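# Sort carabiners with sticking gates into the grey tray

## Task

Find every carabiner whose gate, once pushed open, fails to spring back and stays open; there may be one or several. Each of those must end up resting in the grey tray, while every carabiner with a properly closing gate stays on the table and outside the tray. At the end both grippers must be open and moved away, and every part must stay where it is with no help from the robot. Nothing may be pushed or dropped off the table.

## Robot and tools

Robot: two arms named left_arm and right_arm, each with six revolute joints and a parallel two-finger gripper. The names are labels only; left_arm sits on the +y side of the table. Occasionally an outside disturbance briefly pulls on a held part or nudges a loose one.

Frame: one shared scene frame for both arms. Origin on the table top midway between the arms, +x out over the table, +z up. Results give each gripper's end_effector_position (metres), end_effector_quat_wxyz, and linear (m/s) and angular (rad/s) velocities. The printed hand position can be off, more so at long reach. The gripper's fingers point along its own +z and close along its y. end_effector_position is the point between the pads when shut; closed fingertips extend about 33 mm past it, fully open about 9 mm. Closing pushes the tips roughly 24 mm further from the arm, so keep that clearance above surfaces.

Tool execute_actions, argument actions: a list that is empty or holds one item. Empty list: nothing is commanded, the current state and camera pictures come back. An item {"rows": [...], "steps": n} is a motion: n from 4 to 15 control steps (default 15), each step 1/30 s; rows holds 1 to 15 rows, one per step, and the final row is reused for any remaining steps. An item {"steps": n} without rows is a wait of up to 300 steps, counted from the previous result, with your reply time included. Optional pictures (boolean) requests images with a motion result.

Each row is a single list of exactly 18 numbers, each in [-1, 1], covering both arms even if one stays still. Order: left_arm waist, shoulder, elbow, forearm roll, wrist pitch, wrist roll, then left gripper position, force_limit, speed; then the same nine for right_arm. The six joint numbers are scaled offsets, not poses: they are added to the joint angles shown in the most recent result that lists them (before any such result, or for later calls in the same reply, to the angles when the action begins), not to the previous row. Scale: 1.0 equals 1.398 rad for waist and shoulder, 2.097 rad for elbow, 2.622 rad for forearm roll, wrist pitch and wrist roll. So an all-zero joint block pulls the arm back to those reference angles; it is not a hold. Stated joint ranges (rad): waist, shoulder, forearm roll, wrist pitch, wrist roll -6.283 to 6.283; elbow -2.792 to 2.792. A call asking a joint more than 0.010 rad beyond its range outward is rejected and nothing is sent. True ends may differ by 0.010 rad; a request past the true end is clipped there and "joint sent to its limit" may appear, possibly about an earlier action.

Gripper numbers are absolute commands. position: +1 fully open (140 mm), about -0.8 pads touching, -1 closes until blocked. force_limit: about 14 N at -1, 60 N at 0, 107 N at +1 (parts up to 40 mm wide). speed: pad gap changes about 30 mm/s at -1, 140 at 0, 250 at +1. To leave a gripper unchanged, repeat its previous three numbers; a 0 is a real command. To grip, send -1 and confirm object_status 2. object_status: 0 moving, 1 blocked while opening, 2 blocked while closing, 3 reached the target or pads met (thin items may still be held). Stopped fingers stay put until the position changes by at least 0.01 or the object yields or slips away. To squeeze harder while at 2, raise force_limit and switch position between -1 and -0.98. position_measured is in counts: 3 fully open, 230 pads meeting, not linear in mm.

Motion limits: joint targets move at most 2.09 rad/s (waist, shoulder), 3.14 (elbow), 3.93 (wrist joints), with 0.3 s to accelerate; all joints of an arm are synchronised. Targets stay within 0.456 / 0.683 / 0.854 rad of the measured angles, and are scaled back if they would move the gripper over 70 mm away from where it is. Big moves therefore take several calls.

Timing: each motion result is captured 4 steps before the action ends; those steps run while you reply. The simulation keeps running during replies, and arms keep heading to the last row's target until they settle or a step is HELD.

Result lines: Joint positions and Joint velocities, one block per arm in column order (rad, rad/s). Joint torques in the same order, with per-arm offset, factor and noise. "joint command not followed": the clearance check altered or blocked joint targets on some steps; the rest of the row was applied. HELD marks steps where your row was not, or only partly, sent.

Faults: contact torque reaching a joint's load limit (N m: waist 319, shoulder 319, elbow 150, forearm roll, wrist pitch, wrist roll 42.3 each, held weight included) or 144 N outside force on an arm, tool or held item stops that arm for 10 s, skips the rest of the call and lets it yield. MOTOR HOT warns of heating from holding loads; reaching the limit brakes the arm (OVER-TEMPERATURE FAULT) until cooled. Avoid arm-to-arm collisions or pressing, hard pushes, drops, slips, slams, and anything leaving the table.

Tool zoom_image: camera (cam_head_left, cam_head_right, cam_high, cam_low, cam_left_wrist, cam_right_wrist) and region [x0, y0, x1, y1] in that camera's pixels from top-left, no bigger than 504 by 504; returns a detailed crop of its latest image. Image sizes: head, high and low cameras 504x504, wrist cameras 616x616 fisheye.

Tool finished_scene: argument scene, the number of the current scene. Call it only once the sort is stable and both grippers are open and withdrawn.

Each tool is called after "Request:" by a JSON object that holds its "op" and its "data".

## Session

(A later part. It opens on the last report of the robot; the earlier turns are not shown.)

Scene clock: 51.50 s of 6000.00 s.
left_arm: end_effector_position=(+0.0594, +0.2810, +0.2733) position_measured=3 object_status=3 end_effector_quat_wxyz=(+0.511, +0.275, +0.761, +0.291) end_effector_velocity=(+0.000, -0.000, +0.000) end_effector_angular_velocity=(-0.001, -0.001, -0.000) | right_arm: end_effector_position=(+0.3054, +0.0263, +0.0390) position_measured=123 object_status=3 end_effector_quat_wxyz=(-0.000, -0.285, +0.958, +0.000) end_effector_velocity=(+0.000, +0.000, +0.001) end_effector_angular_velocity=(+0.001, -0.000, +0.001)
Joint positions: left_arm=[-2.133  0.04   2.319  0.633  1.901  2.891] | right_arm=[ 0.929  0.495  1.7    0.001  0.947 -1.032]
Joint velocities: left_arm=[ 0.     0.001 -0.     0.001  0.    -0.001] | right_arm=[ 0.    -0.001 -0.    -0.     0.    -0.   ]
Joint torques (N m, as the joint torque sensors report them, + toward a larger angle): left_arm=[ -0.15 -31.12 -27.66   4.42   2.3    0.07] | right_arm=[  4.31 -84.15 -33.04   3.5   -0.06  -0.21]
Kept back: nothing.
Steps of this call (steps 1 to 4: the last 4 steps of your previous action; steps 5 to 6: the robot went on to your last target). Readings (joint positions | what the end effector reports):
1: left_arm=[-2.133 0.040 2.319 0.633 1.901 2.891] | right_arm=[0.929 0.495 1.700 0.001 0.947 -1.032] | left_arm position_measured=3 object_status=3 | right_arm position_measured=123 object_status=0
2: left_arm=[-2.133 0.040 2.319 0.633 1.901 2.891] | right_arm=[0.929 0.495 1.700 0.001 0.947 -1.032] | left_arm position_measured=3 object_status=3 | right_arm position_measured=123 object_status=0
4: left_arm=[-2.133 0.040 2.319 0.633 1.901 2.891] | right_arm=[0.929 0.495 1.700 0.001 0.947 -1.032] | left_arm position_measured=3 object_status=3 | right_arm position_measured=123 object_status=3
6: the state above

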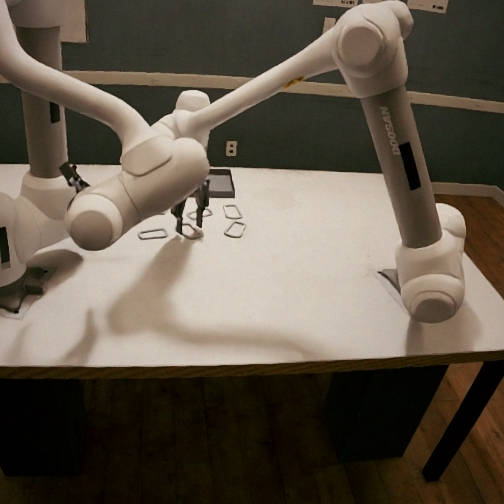

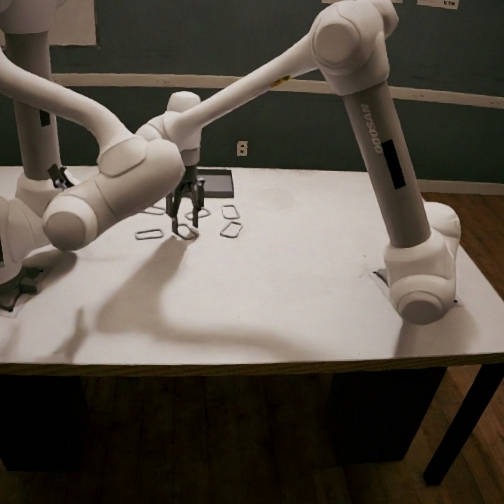

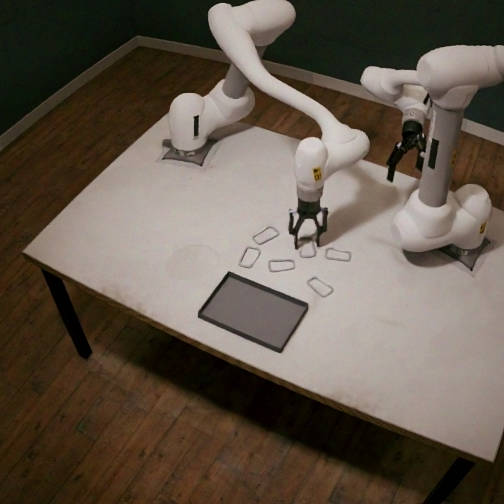

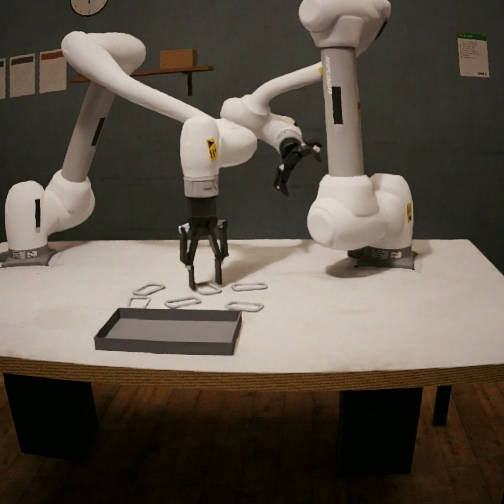

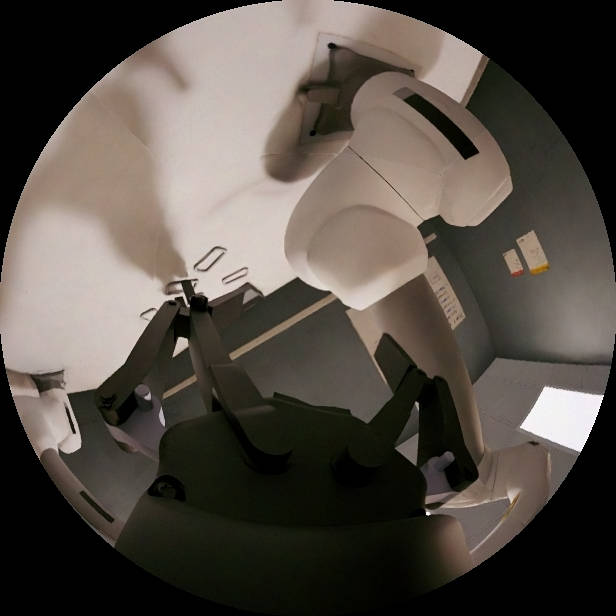

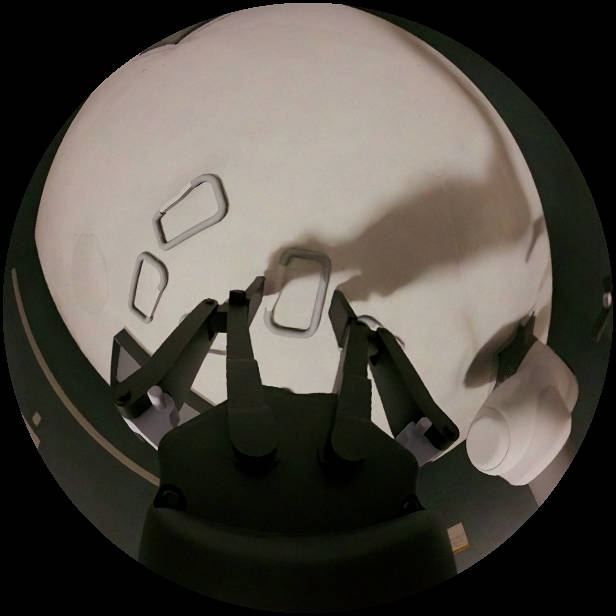

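Request:
{"op": "execute_actions", "data": {"actions": [{"rows":[[0,0,0,0,0,0,1,0,0,0,-0.0139,-0.0062,0,0.0124,0,0.1,-0.3,0.3],[0,0,0,0,0,0,1,0,0,0,-0.0139,-0.0062,0,0.0124,0,0.1,-0.3,0.3],[0,0,0,0,0,0,1,0,0,0,-0.0139,-0.0062,0,0.0124,0,0.1,-0.3,0.3],[0,0,0,0,0,0,1,0,0,0,-0.0139,-0.0062,0,0.0124,0,0.1,-0.3,0.3],[0,0,0,0,0,0,1,0,0,0,-0.0139,-0.0062,0,0.0124,0,0.1,-0.3,0.3],[0,0,0,0,0,0,1,0,0,-0.0837,-0.1525,0.1344,0,-0.0264,0.2296,0.1,-0.3,0.3]],"steps":15}]}}

Request:
{"op": "execute_actions", "data": {"actions": [{"steps":12}], "pictures": true}}

Request:
{"op": "zoom_image", "data": {"camera": "cam_right_wrist", "region": [200,200,400,362]}}

Scene clock: 52.43 s of 6000.00 s.
left_arm: end_effector_position=(+0.0594, +0.2810, +0.2733) position_measured=3 object_status=3 end_effector_quat_wxyz=(+0.511, +0.275, +0.761, +0.291) end_effector_velocity=(+0.000, +0.000, +0.000) end_effector_angular_velocity=(-0.002, +0.001, +0.001) | right_arm: end_effector_position=(+0.3097, -0.0176, +0.0612) position_measured=117 object_status=3 end_effector_quat_wxyz=(+0.000, -0.190, +0.982, +0.001) end_effector_velocity=(+0.016, -0.422, -0.000) end_effector_angular_velocity=(-0.025, +0.017, -1.843)
Joint positions: left_arm=[-2.133  0.04   2.319  0.633  1.901  2.891] | right_arm=[ 0.897  0.422  1.769  0.001  0.949 -0.868]
Joint velocities: left_arm=[ 0.    -0.001 -0.    -0.001 -0.    -0.001] | right_arm=[-0.298 -0.491  0.765 -0.    -0.246  1.546]
Joint torques (N m, as the joint torque sensors report them, + toward a larger angle): left_arm=[ -0.02 -30.65 -27.65   4.37   2.29   0.04] | right_arm=[  6.78 -71.54 -30.77   3.48   0.    -0.23]
Steps of this call (steps 1 to 15: the robot went on to your last target; steps 16 to 17: nothing new was sent; steps 18 to 28: the first 11 steps of this action). Readings (joint positions | what the end effector reports):
18: left_arm=[-2.133 0.040 2.319 0.633 1.901 2.891] | right_arm=[0.929 0.495 1.700 0.001 0.947 -1.032] | left_arm position_measured=3 object_status=3 | right_arm position_measured=123 object_status=0
19: left_arm=[-2.133 0.040 2.319 0.633 1.901 2.891] | right_arm=[0.929 0.492 1.698 0.001 0.953 -1.032] | left_arm position_measured=3 object_status=3 | right_arm position_measured=121 object_status=0
21: left_arm=[-2.133 0.040 2.319 0.633 1.901 2.891] | right_arm=[0.929 0.481 1.691 0.001 0.970 -1.032] | left_arm position_measured=3 object_status=3 | right_arm position_measured=117 object_status=0
25: left_arm=[-2.133 0.040 2.319 0.633 1.901 2.891] | right_arm=[0.924 0.467 1.701 0.001 0.972 -1.005] | left_arm position_measured=3 object_status=3 | right_arm position_measured=117 object_status=3
28: the state above

Scene clock: 52.83 s of 6000.00 s.
left_arm: end_effector_position=(+0.0594, +0.2810, +0.2733) position_measured=3 object_status=3 end_effector_quat_wxyz=(+0.511, +0.275, +0.761, +0.291) end_effector_velocity=(+0.000, +0.000, +0.000) end_effector_angular_velocity=(+0.002, +0.001, +0.000) | right_arm: end_effector_position=(+0.3054, -0.1340, +0.0588) position_measured=117 object_status=3 end_effector_quat_wxyz=(-0.000, +0.067, +0.998, +0.000) end_effector_velocity=(-0.002, -0.019, -0.001) end_effector_angular_velocity=(+0.003, +0.000, -0.096)
Joint positions: left_arm=[-2.133  0.04   2.319  0.633  1.901  2.891] | right_arm=[ 0.813  0.283  1.979  0.001  0.879 -0.435]
Joint velocities: left_arm=[ 0.001 -0.001  0.    -0.     0.     0.002] | right_arm=[-0.015 -0.023  0.035  0.002 -0.014  0.08 ]
Joint torques (N m, as the joint torque sensors report them, + toward a larger angle): left_arm=[ -0.58 -30.71 -27.75   4.28   2.12   0.04] | right_arm=[  4.77 -55.59 -32.29   3.73  -0.44  -0.24]
Kept back: nothing.
Steps of this call (steps 1 to 4: the last 4 steps of your previous action; steps 5 to 12: the robot went on to your last target). Readings (joint positions | what the end effector reports):
1: left_arm=[-2.133 0.040 2.319 0.633 1.901 2.891] | right_arm=[0.887 0.405 1.793 0.001 0.941 -0.817] | left_arm position_measured=3 object_status=3 | right_arm position_measured=117 object_status=3
2: left_arm=[-2.133 0.040 2.319 0.633 1.901 2.891] | right_arm=[0.878 0.390 1.817 0.001 0.933 -0.768] | left_arm position_measured=3 object_status=3 | right_arm position_measured=117 object_status=3
4: left_arm=[-2.133 0.040 2.319 0.633 1.901 2.891] | right_arm=[0.859 0.359 1.863 0.001 0.918 -0.673] | left_arm position_measured=3 object_status=3 | right_arm position_measured=117 object_status=3
8: left_arm=[-2.133 0.040 2.319 0.633 1.901 2.891] | right_arm=[0.825 0.303 1.949 0.001 0.889 -0.498] | left_arm position_measured=3 object_status=3 | right_arm position_measured=117 object_status=3
12: the state above

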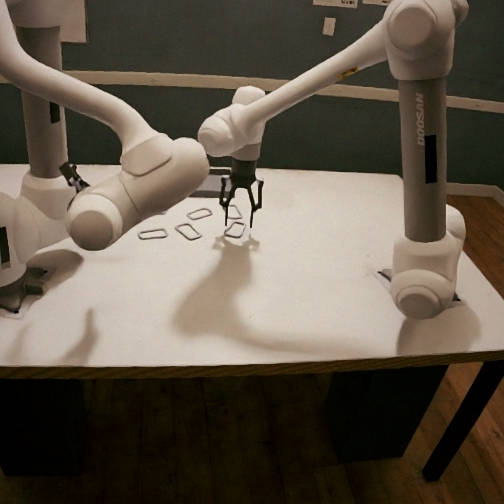

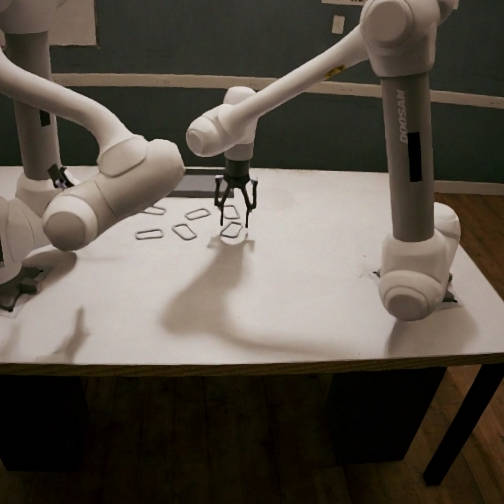

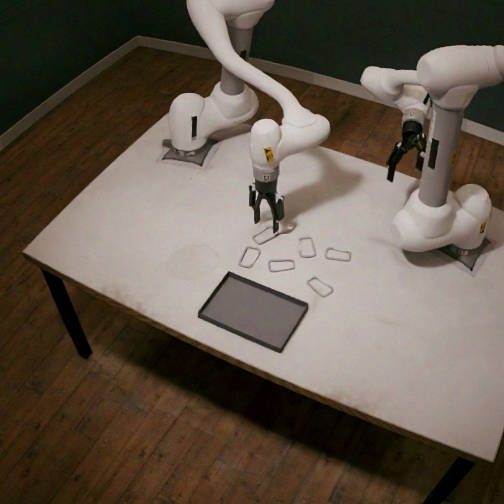

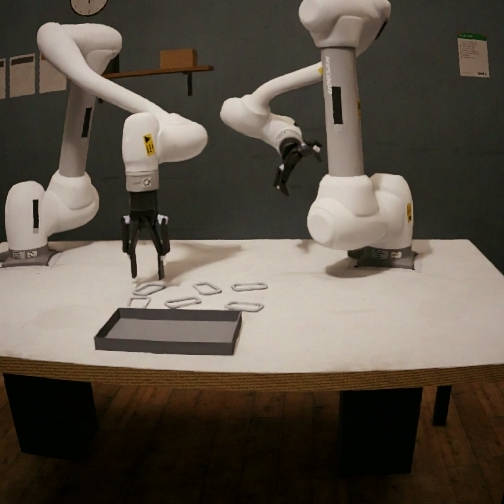

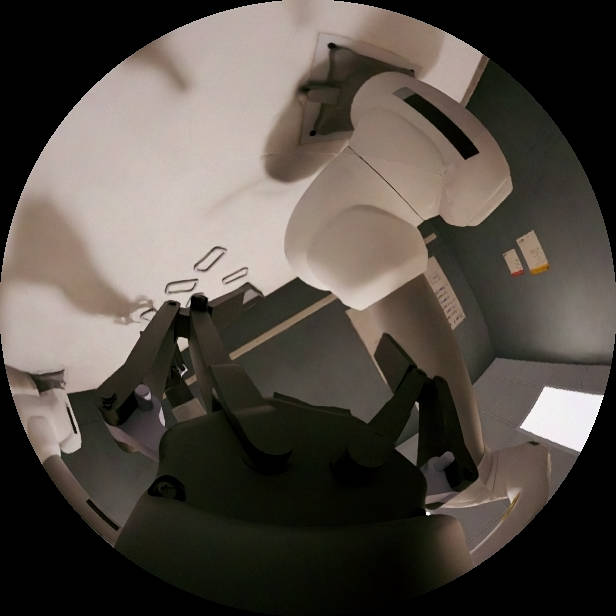

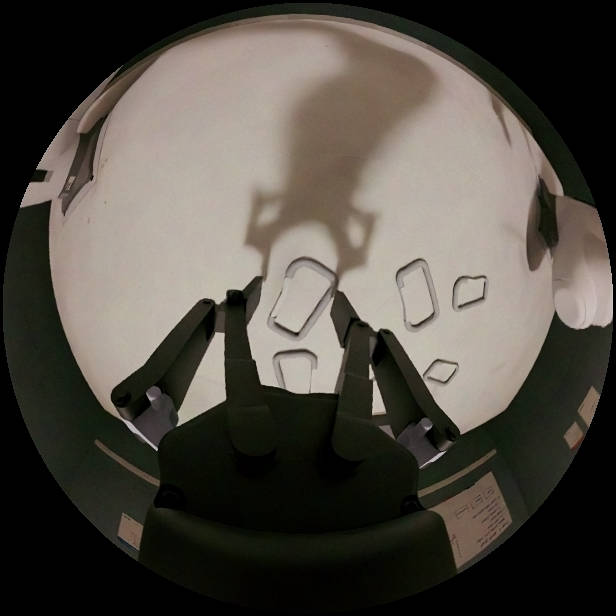

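Region (200, 200, 400, 362) of cam_right_wrist's 616x616 image, scaled by 2.520, with more detail than that image has; it fills the top 408 rows of this view, and the rest is white.

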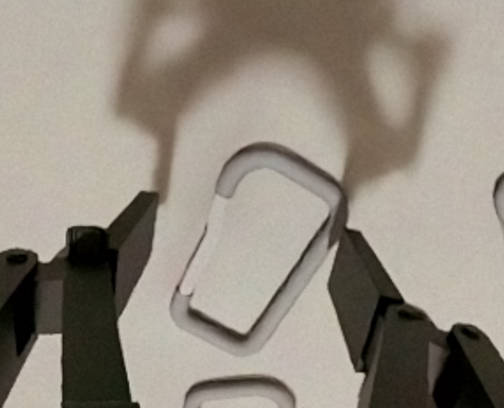

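Request:
{"op": "execute_actions", "data": {"actions": []}}

Scene clock: 53.63 s of 6000.00 s.
left_arm: end_effector_position=(+0.0594, +0.2810, +0.2733) position_measured=3 object_status=3 end_effector_quat_wxyz=(+0.511, +0.275, +0.761, +0.291) end_effector_velocity=(-0.001, +0.000, -0.000) end_effector_angular_velocity=(+0.001, +0.000, -0.002) | right_arm: end_effector_position=(+0.3052, -0.1353, +0.0586) position_measured=117 object_status=3 end_effector_quat_wxyz=(-0.000, +0.070, +0.998, +0.000) end_effector_velocity=(+0.001, -0.000, +0.000) end_effector_angular_velocity=(-0.000, -0.001, +0.000)
Joint positions: left_arm=[-2.133  0.04   2.319  0.633  1.901  2.891] | right_arm=[ 0.812  0.282  1.982  0.001  0.878 -0.43 ]
Joint velocities: left_arm=[-0.002  0.001 -0.    -0.001 -0.     0.   ] | right_arm=[-0.001  0.    -0.    -0.001 -0.    -0.   ]
Joint torques (N m, as the joint torque sensors report them, + toward a larger angle): left_arm=[  0.26 -31.22 -27.71   4.36   2.28   0.  ] | right_arm=[  2.41 -60.65 -30.72   3.56  -0.09  -0.2 ]
Kept back: nothing.
Steps of this call (steps 1 to 24: the robot went on to your last target). Readings (joint positions | what the end effector reports):
1: left_arm=[-2.133 0.040 2.319 0.633 1.901 2.891] | right_arm=[0.813 0.283 1.980 0.001 0.879 -0.433] | left_arm position_measured=3 object_status=3 | right_arm position_measured=117 object_status=3
2: left_arm=[-2.133 0.040 2.319 0.633 1.901 2.891] | right_arm=[0.813 0.282 1.981 0.001 0.878 -0.432] | left_arm position_measured=3 object_status=3 | right_arm position_measured=117 object_status=3
4: left_arm=[-2.133 0.040 2.319 0.633 1.901 2.891] | right_arm=[0.812 0.282 1.981 0.001 0.878 -0.431] | left_arm position_measured=3 object_status=3 | right_arm position_measured=117 object_status=3
8: left_arm=[-2.133 0.040 2.319 0.633 1.901 2.891] | right_arm=[0.812 0.282 1.982 0.001 0.878 -0.430] | left_arm position_measured=3 object_status=3 | right_arm position_measured=117 object_status=3
24: the state above

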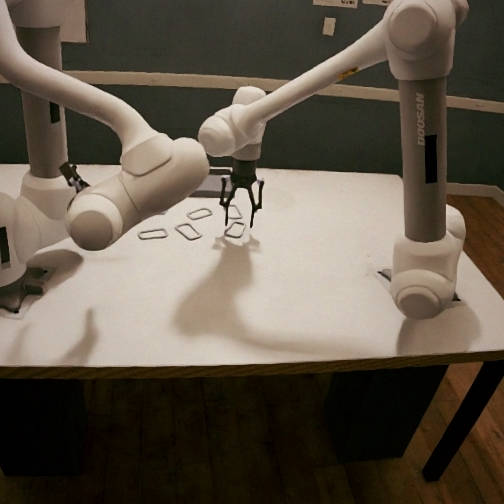

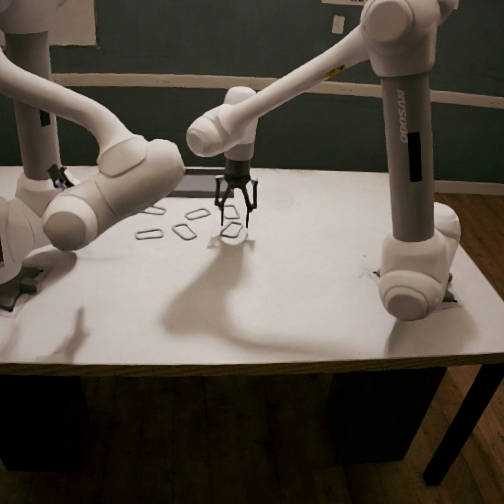

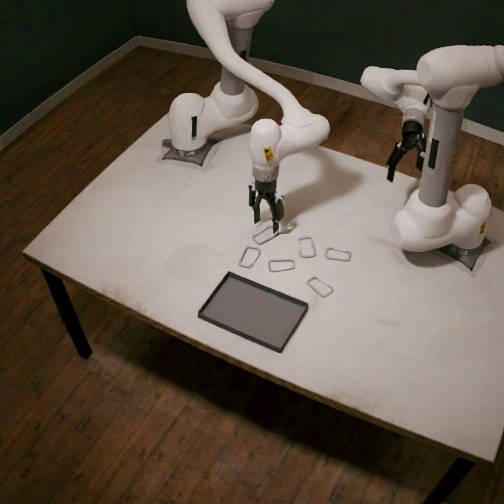

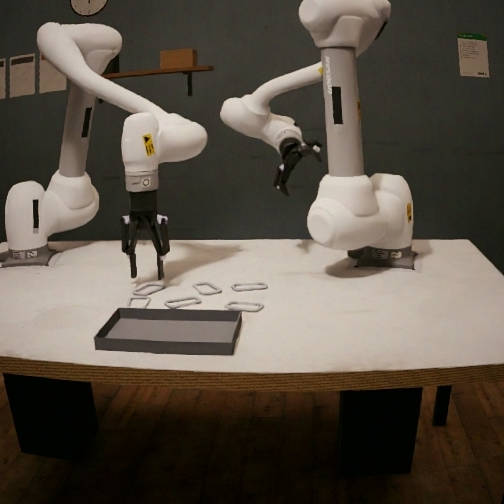

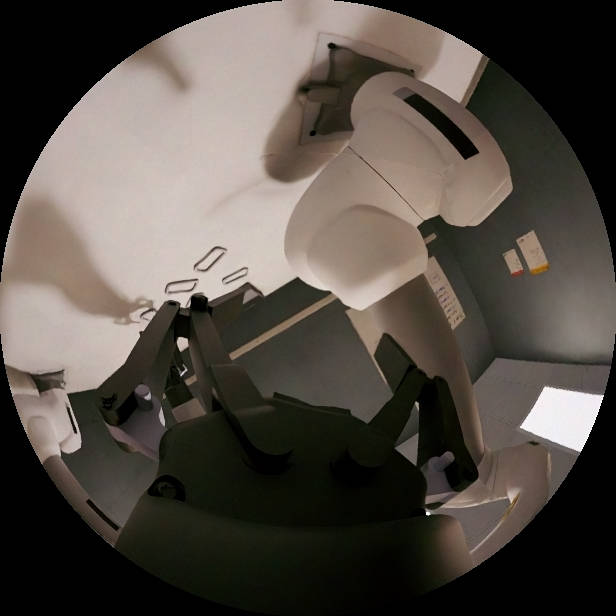

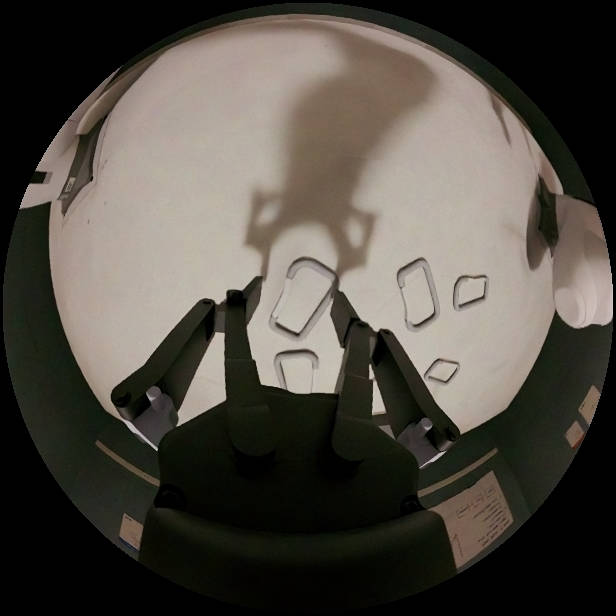

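Request:
{"op": "execute_actions", "data": {"actions": [{"rows":[[0,0,0,0,0,0,1,0,0,-0.014,0.011,0.003,0,-0.009,0.077,0.1,-0.3,0.3]],"steps":15}], "pictures": true}}

Request:
{"op": "zoom_image", "data": {"camera": "cam_right_wrist", "region": [220,220,380,350]}}

Scene clock: 54.23 s of 6000.00 s.
left_arm: end_effector_position=(+0.0594, +0.2810, +0.2733) position_measured=3 object_status=3 end_effector_quat_wxyz=(+0.511, +0.275, +0.761, +0.291) end_effector_velocity=(+0.000, -0.000, +0.000) end_effector_angular_velocity=(+0.001, +0.000, -0.001) | right_arm: end_effector_position=(+0.3164, -0.1396, +0.0468) position_measured=117 object_status=3 end_effector_quat_wxyz=(+0.000, +0.179, +0.984, +0.001) end_effector_velocity=(+0.001, -0.000, -0.002) end_effector_angular_velocity=(+0.000, -0.000, -0.031)
Joint positions: left_arm=[-2.133  0.04   2.319  0.633  1.901  2.891] | right_arm=[ 0.793  0.297  1.988  0.001  0.855 -0.23 ]
Joint velocities: left_arm=[ 0.    -0.001  0.     0.001  0.     0.002] | right_arm=[-0.002  0.002  0.001 -0.    -0.003  0.03 ]
Joint torques (N m, as the joint torque sensors report them, + toward a larger angle): left_arm=[  0.82 -31.2  -27.68   4.26   2.28   0.  ] | right_arm=[  3.63 -62.63 -30.27   3.22  -0.18  -0.39]
Steps of this call (steps 1 to 7: the robot went on to your last target; steps 8 to 18: the first 11 steps of this action). Readings (joint positions | what the end effector reports):
8: left_arm=[-2.133 0.040 2.319 0.633 1.901 2.891] | right_arm=[0.812 0.282 1.982 0.001 0.878 -0.430] | left_arm position_measured=3 object_status=3 | right_arm position_measured=117 object_status=3
9: left_arm=[-2.133 0.040 2.319 0.633 1.901 2.891] | right_arm=[0.811 0.282 1.982 0.001 0.877 -0.423] | left_arm position_measured=3 object_status=3 | right_arm position_measured=117 object_status=3
11: left_arm=[-2.133 0.040 2.319 0.633 1.901 2.891] | right_arm=[0.806 0.286 1.984 0.001 0.871 -0.367] | left_arm position_measured=3 object_status=3 | right_arm position_measured=117 object_status=3
15: left_arm=[-2.133 0.040 2.319 0.633 1.901 2.891] | right_arm=[0.794 0.296 1.988 0.001 0.856 -0.242] | left_arm position_measured=3 object_status=3 | right_arm position_measured=117 object_status=3
18: the state above

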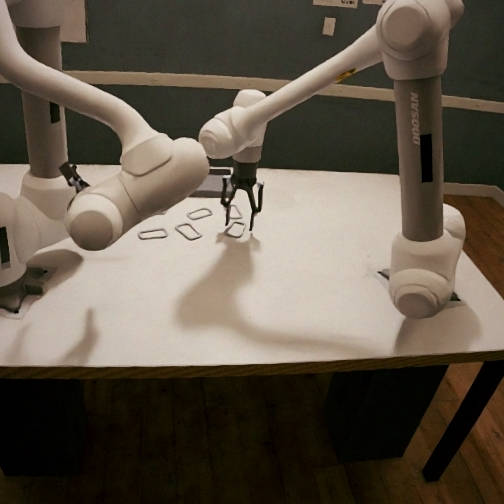

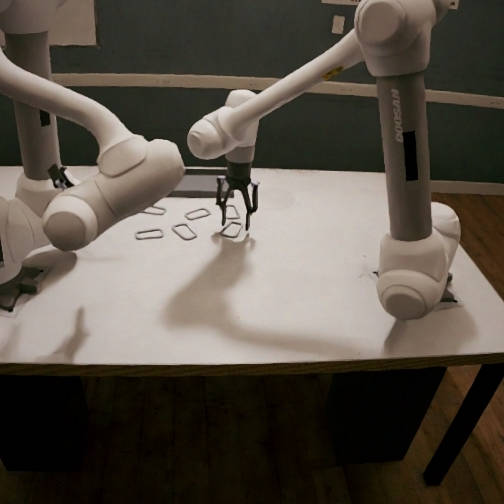

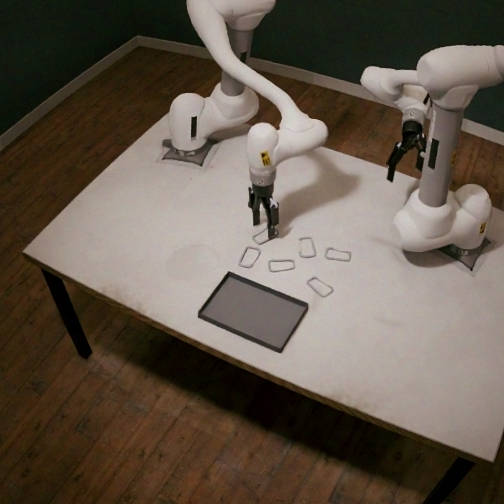

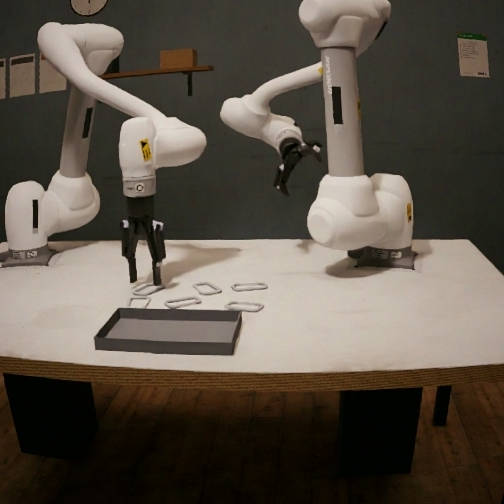

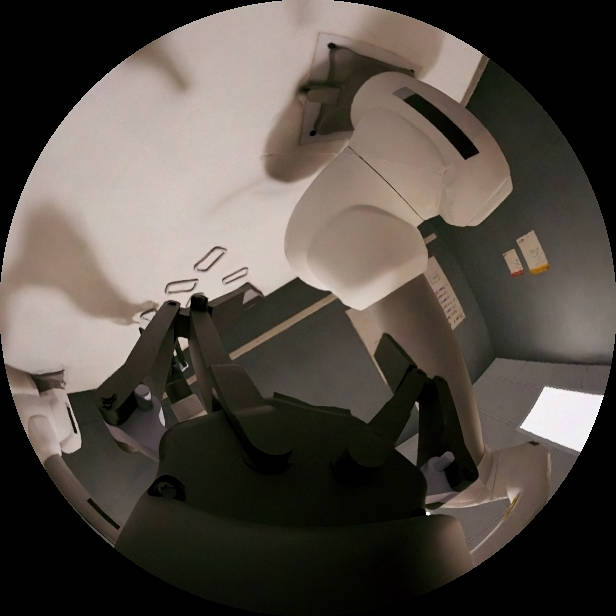

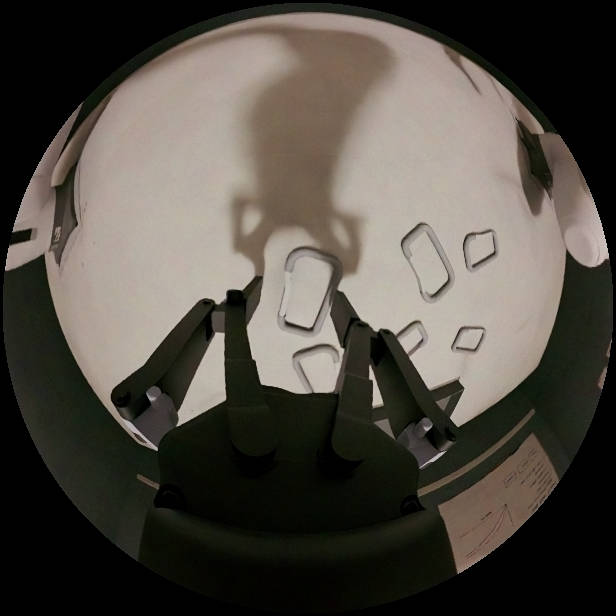

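Region (220, 220, 380, 350) of cam_right_wrist's 616x616 image, scaled by 3.150, with more detail than that image has; it fills the top 410 rows of this view, and the rest is white.

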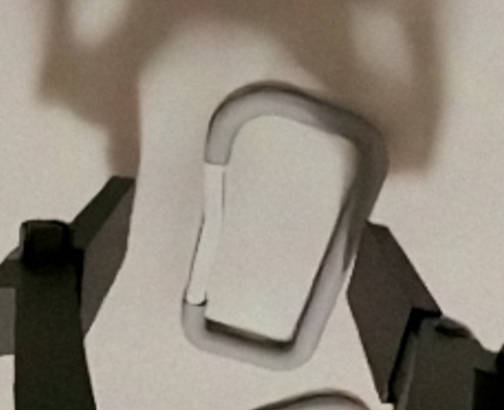

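Request:
{"op": "execute_actions", "data": {"actions": [{"rows":[[0,0,0,0,0,0,1,0,0,-0.0025,0.0147,-0.0137,0,0.0031,-0.0013,0.1,-0.3,0.3]],"steps":12}], "pictures": true}}

Request:
{"op": "zoom_image", "data": {"camera": "cam_right_wrist", "region": [220,220,380,350]}}

Scene clock: 54.73 s of 6000.00 s.
left_arm: end_effector_position=(+0.0594, +0.2810, +0.2733) position_measured=3 object_status=3 end_effector_quat_wxyz=(+0.511, +0.275, +0.761, +0.291) end_effector_velocity=(+0.000, -0.000, -0.000) end_effector_angular_velocity=(+0.002, -0.001, +0.001) | right_arm: end_effector_position=(+0.3263, -0.1286, +0.0464) position_measured=117 object_status=3 end_effector_quat_wxyz=(+0.000, +0.179, +0.984, +0.001) end_effector_velocity=(+0.006, +0.007, +0.001) end_effector_angular_velocity=(+0.001, -0.001, +0.002)
Joint positions: left_arm=[-2.133  0.04   2.319  0.633  1.901  2.891] | right_arm=[ 0.789  0.316  1.96   0.001  0.863 -0.233]
Joint velocities: left_arm=[ 0.001  0.002  0.    -0.    -0.     0.   ] | right_arm=[-0.002  0.01  -0.017 -0.     0.005 -0.003]
Joint torques (N m, as the joint torque sensors report them, + toward a larger angle): left_arm=[ -0.69 -31.39 -27.64   4.37   2.26   0.04] | right_arm=[  5.38 -66.19 -29.19   3.21   0.07  -0.71]
Steps of this call (steps 1 to 4: the last 4 steps of your previous action; steps 5 to 7: the robot went on to your last target; steps 8 to 15: the first 8 steps of this action). Readings (joint positions | what the end effector reports):
8: left_arm=[-2.133 0.040 2.319 0.633 1.901 2.891] | right_arm=[0.793 0.297 1.988 0.001 0.855 -0.228] | left_arm position_measured=3 object_status=3 | right_arm position_measured=117 object_status=3
9: left_arm=[-2.133 0.040 2.319 0.633 1.901 2.891] | right_arm=[0.792 0.300 1.984 0.001 0.855 -0.229] | left_arm position_measured=3 object_status=3 | right_arm position_measured=117 object_status=3
11: left_arm=[-2.133 0.040 2.319 0.633 1.901 2.891] | right_arm=[0.790 0.311 1.968 0.001 0.860 -0.232] | left_arm position_measured=3 object_status=3 | right_arm position_measured=117 object_status=3
15: the state above

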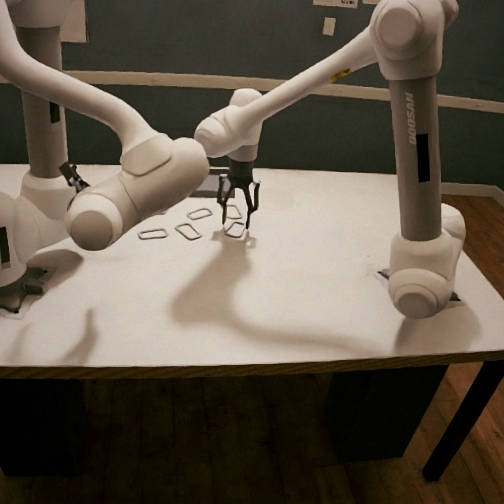

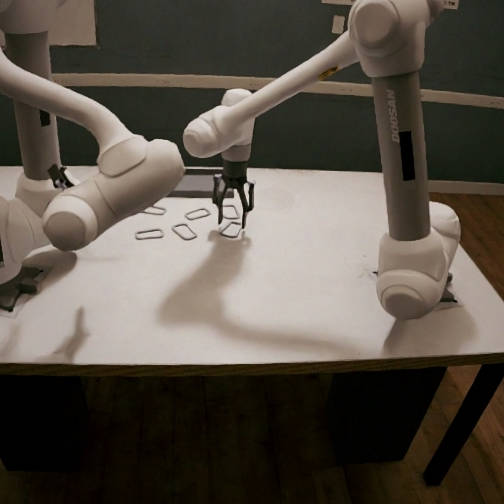

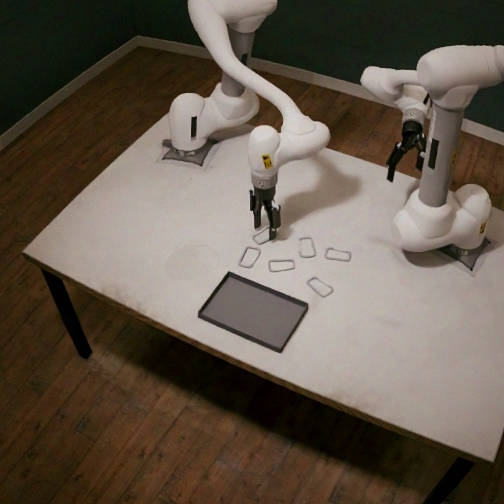

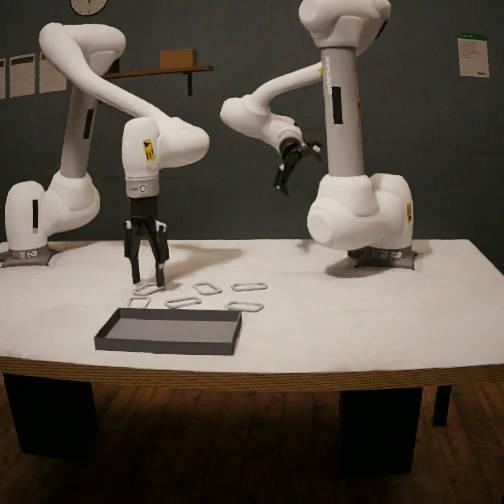

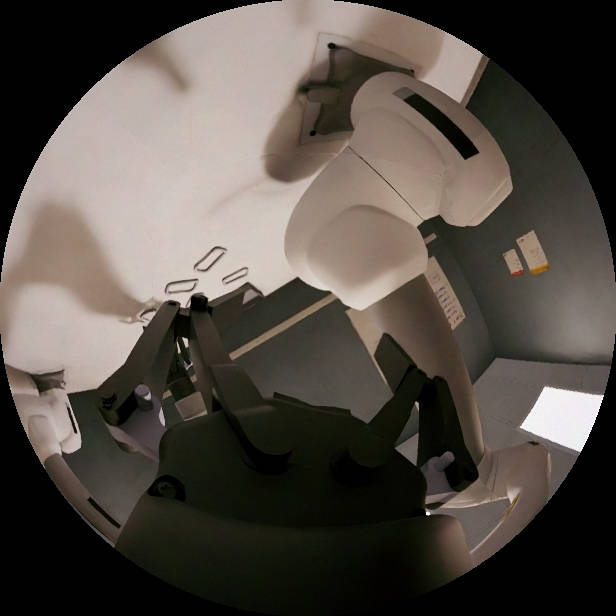

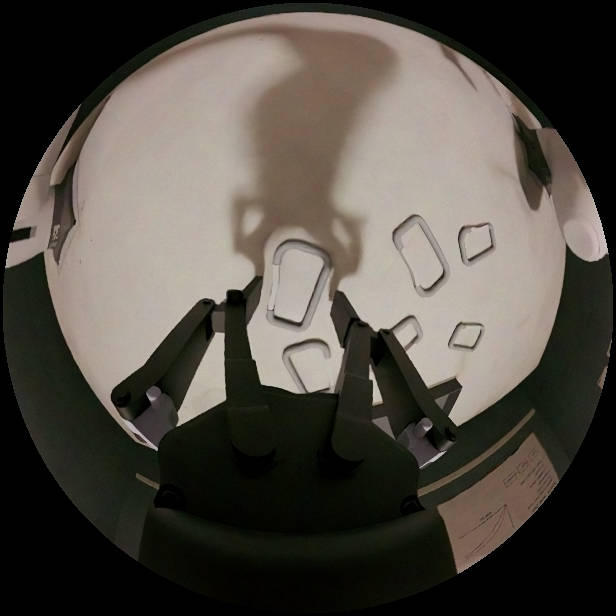

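Region (220, 220, 380, 350) of cam_right_wrist's 616x616 image, scaled by 3.150, with more detail than that image has; it fills the top 410 rows of this view, and the rest is white.

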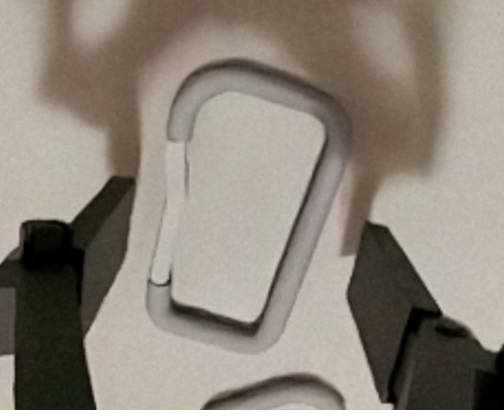

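Request:
{"op": "execute_actions", "data": {"actions": [{"rows":[[0,0,0,0,0,0,1,0,0,0,0.008,0.0026,0,-0.006,0,0.1,-0.3,0.3]],"steps":10}]}}

Request:
{"op": "execute_actions", "data": {"actions": [{"rows":[[0,0,0,0,0,0,1,0,0,0,0.001,0,0,0,0,-0.39,-0.3,-0.3]],"steps":15}]}}

Request:
{"op": "execute_actions", "data": {"actions": [{"steps":10}], "pictures": true}}

Request:
{"op": "zoom_image", "data": {"camera": "cam_right_wrist", "region": [220,220,380,350]}}

Scene clock: 55.23 s of 6000.00 s.
left_arm: end_effector_position=(+0.0594, +0.2810, +0.2733) position_measured=3 object_status=3 end_effector_quat_wxyz=(+0.511, +0.275, +0.761, +0.291) end_effector_velocity=(-0.000, -0.000, +0.000) end_effector_angular_velocity=(+0.000, +0.001, -0.001) | right_arm: end_effector_position=(+0.3265, -0.1284, +0.0382) position_measured=117 object_status=3 end_effector_quat_wxyz=(-0.000, +0.179, +0.984, +0.001) end_effector_velocity=(-0.000, -0.000, -0.013) end_effector_angular_velocity=(+0.001, -0.000, -0.001)
Joint positions: left_arm=[-2.133  0.04   2.319  0.633  1.901  2.891] | right_arm=[ 0.789  0.327  1.965  0.001  0.849 -0.234]
Joint velocities: left_arm=[-0.001 -0.001 -0.     0.     0.     0.001] | right_arm=[-0.     0.015  0.01   0.    -0.026  0.   ]
Joint torques (N m, as the joint torque sensors report them, + toward a larger angle): left_arm=[ -0.29 -31.58 -27.97   4.37   2.3    0.06] | right_arm=[  3.89 -68.06 -30.14   3.4   -0.78  -0.05]
Steps of this call (steps 1 to 4: the last 4 steps of your previous action; steps 5 to 9: the robot went on to your last target; steps 10 to 15: the first 6 steps of this action). Readings (joint positions | what the end effector reports):
10: left_arm=[-2.133 0.040 2.319 0.633 1.901 2.891] | right_arm=[0.789 0.317 1.959 0.001 0.863 -0.234] | left_arm position_measured=3 object_status=3 | right_arm position_measured=117 object_status=3
11: left_arm=[-2.133 0.040 2.319 0.633 1.901 2.891] | right_arm=[0.789 0.319 1.960 0.001 0.860 -0.234] | left_arm position_measured=3 object_status=3 | right_arm position_measured=117 object_status=3
13: left_arm=[-2.133 0.040 2.319 0.633 1.901 2.891] | right_arm=[0.789 0.325 1.964 0.001 0.852 -0.234] | left_arm position_measured=3 object_status=3 | right_arm position_measured=117 object_status=3
15: the state above

Scene clock: 55.73 s of 6000.00 s.
left_arm: end_effector_position=(+0.0594, +0.2810, +0.2733) position_measured=3 object_status=3 end_effector_quat_wxyz=(+0.511, +0.275, +0.761, +0.291) end_effector_velocity=(+0.000, +0.000, -0.000) end_effector_angular_velocity=(-0.001, -0.001, +0.001) | right_arm: end_effector_position=(+0.3265, -0.1284, +0.0367) position_measured=171 object_status=0 end_effector_quat_wxyz=(-0.000, +0.179, +0.984, +0.000) end_effector_velocity=(-0.000, -0.000, -0.000) end_effector_angular_velocity=(-0.001, -0.000, +0.001)
Joint positions: left_arm=[-2.133  0.04   2.319  0.633  1.901  2.891] | right_arm=[ 0.789  0.329  1.966  0.001  0.847 -0.234]
Joint velocities: left_arm=[ 0.001  0.001  0.    -0.     0.    -0.001] | right_arm=[ 0.     0.     0.001 -0.001  0.    -0.001]
Joint torques (N m, as the joint torque sensors report them, + toward a larger angle): left_arm=[ -0.09 -32.03 -27.26   4.28   2.25  -0.03] | right_arm=[  1.73 -49.29 -14.86   3.55   2.09  -0.28]
Steps of this call (steps 1 to 4: the last 4 steps of your previous action; steps 5 to 15: the first 11 steps of this action, its rows measured from where the robot was after step 4). Readings (joint positions | what the end effector reports):
4: left_arm=[-2.133 0.040 2.319 0.633 1.901 2.891] | right_arm=[0.789 0.328 1.966 0.001 0.847 -0.234] | left_arm position_measured=3 object_status=3 | right_arm position_measured=117 object_status=3
5: left_arm=[-2.133 0.040 2.319 0.633 1.901 2.891] | right_arm=[0.789 0.328 1.966 0.001 0.847 -0.234] | left_arm position_measured=3 object_status=3 | right_arm position_measured=117 object_status=0
6: left_arm=[-2.133 0.040 2.319 0.633 1.901 2.891] | right_arm=[0.789 0.328 1.966 0.001 0.847 -0.234] | left_arm position_measured=3 object_status=3 | right_arm position_measured=119 object_status=0
8: left_arm=[-2.133 0.040 2.319 0.633 1.901 2.891] | right_arm=[0.789 0.329 1.966 0.001 0.847 -0.234] | left_arm position_measured=3 object_status=3 | right_arm position_measured=130 object_status=0
12: left_arm=[-2.133 0.040 2.319 0.633 1.901 2.891] | right_arm=[0.789 0.329 1.966 0.001 0.847 -0.234] | left_arm position_measured=3 object_status=3 | right_arm position_measured=153 object_status=0
15: the state above

Scene clock: 56.07 s of 6000.00 s.
left_arm: end_effector_position=(+0.0594, +0.2810, +0.2733) position_measured=3 object_status=3 end_effector_quat_wxyz=(+0.511, +0.275, +0.761, +0.291) end_effector_velocity=(-0.000, +0.000, -0.000) end_effector_angular_velocity=(+0.001, -0.000, -0.001) | right_arm: end_effector_position=(+0.3264, -0.1285, +0.0366) position_measured=177 object_status=2 end_effector_quat_wxyz=(-0.000, +0.179, +0.984, +0.000) end_effector_velocity=(-0.000, +0.000, +0.000) end_effector_angular_velocity=(-0.000, +0.001, +0.000)
Joint positions: left_arm=[-2.133  0.04   2.319  0.633  1.901  2.891] | right_arm=[ 0.789  0.329  1.966  0.001  0.847 -0.234]
Joint velocities: left_arm=[-0.001  0.001 -0.    -0.001 -0.     0.   ] | right_arm=[ 0.     0.    -0.     0.001  0.001 -0.   ]
Joint torques (N m, as the joint torque sensors report them, + toward a larger angle): left_arm=[  0.19 -31.48 -27.77   4.33   2.27   0.03] | right_arm=[  1.44 -34.45  -1.82   3.1    4.51  -0.2 ]
Kept back: nothing.
Steps of this call (steps 1 to 4: the last 4 steps of your previous action; steps 5 to 10: the robot went on to your last target). Readings (joint positions | what the end effector reports):
1: left_arm=[-2.133 0.040 2.319 0.633 1.901 2.891] | right_arm=[0.789 0.329 1.966 0.001 0.847 -0.234] | left_arm position_measured=3 object_status=3 | right_arm position_measured=175 object_status=0
2: left_arm=[-2.133 0.040 2.319 0.633 1.901 2.891] | right_arm=[0.789 0.329 1.966 0.001 0.847 -0.234] | left_arm position_measured=3 object_status=3 | right_arm position_measured=177 object_status=0
4: left_arm=[-2.133 0.040 2.319 0.633 1.901 2.891] | right_arm=[0.789 0.329 1.966 0.001 0.847 -0.234] | left_arm position_measured=3 object_status=3 | right_arm position_measured=177 object_status=0
8: left_arm=[-2.133 0.040 2.319 0.633 1.901 2.891] | right_arm=[0.789 0.329 1.966 0.001 0.847 -0.234] | left_arm position_measured=3 object_status=3 | right_arm position_measured=177 object_status=2
10: the state above

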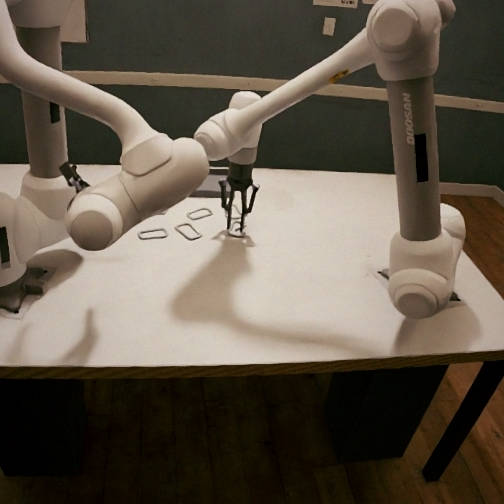

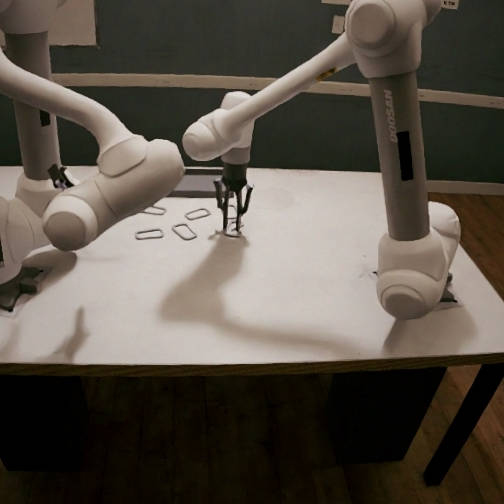

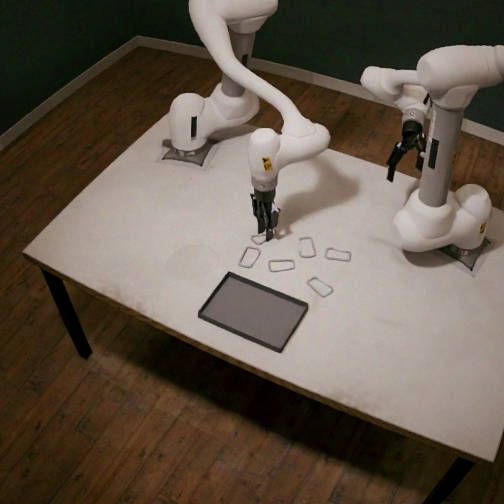

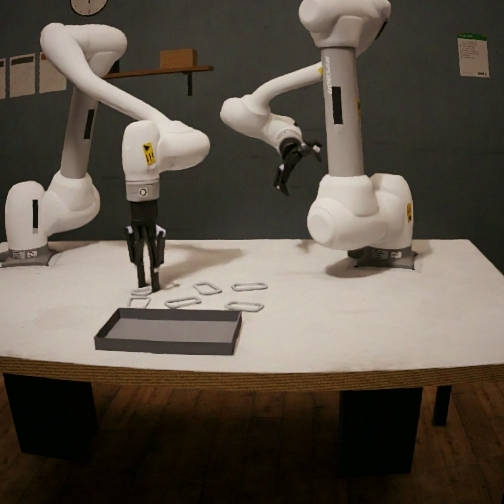

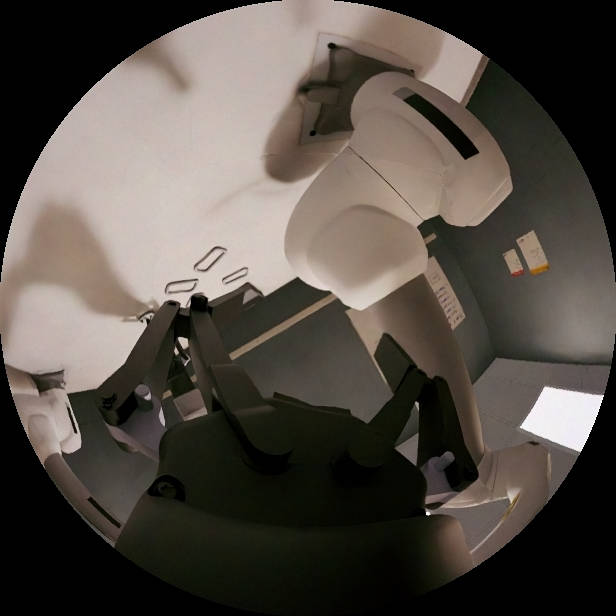

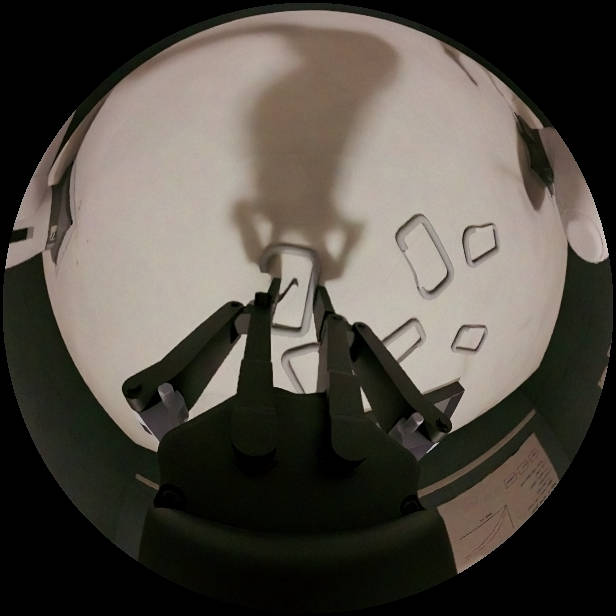

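Region (220, 220, 380, 350) of cam_right_wrist's 616x616 image, scaled by 3.150, with more detail than that image has; it fills the top 410 rows of this view, and the rest is white.

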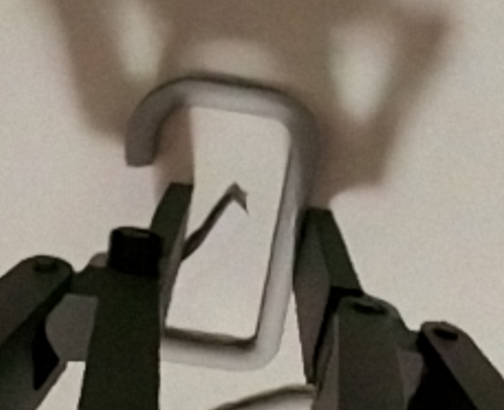

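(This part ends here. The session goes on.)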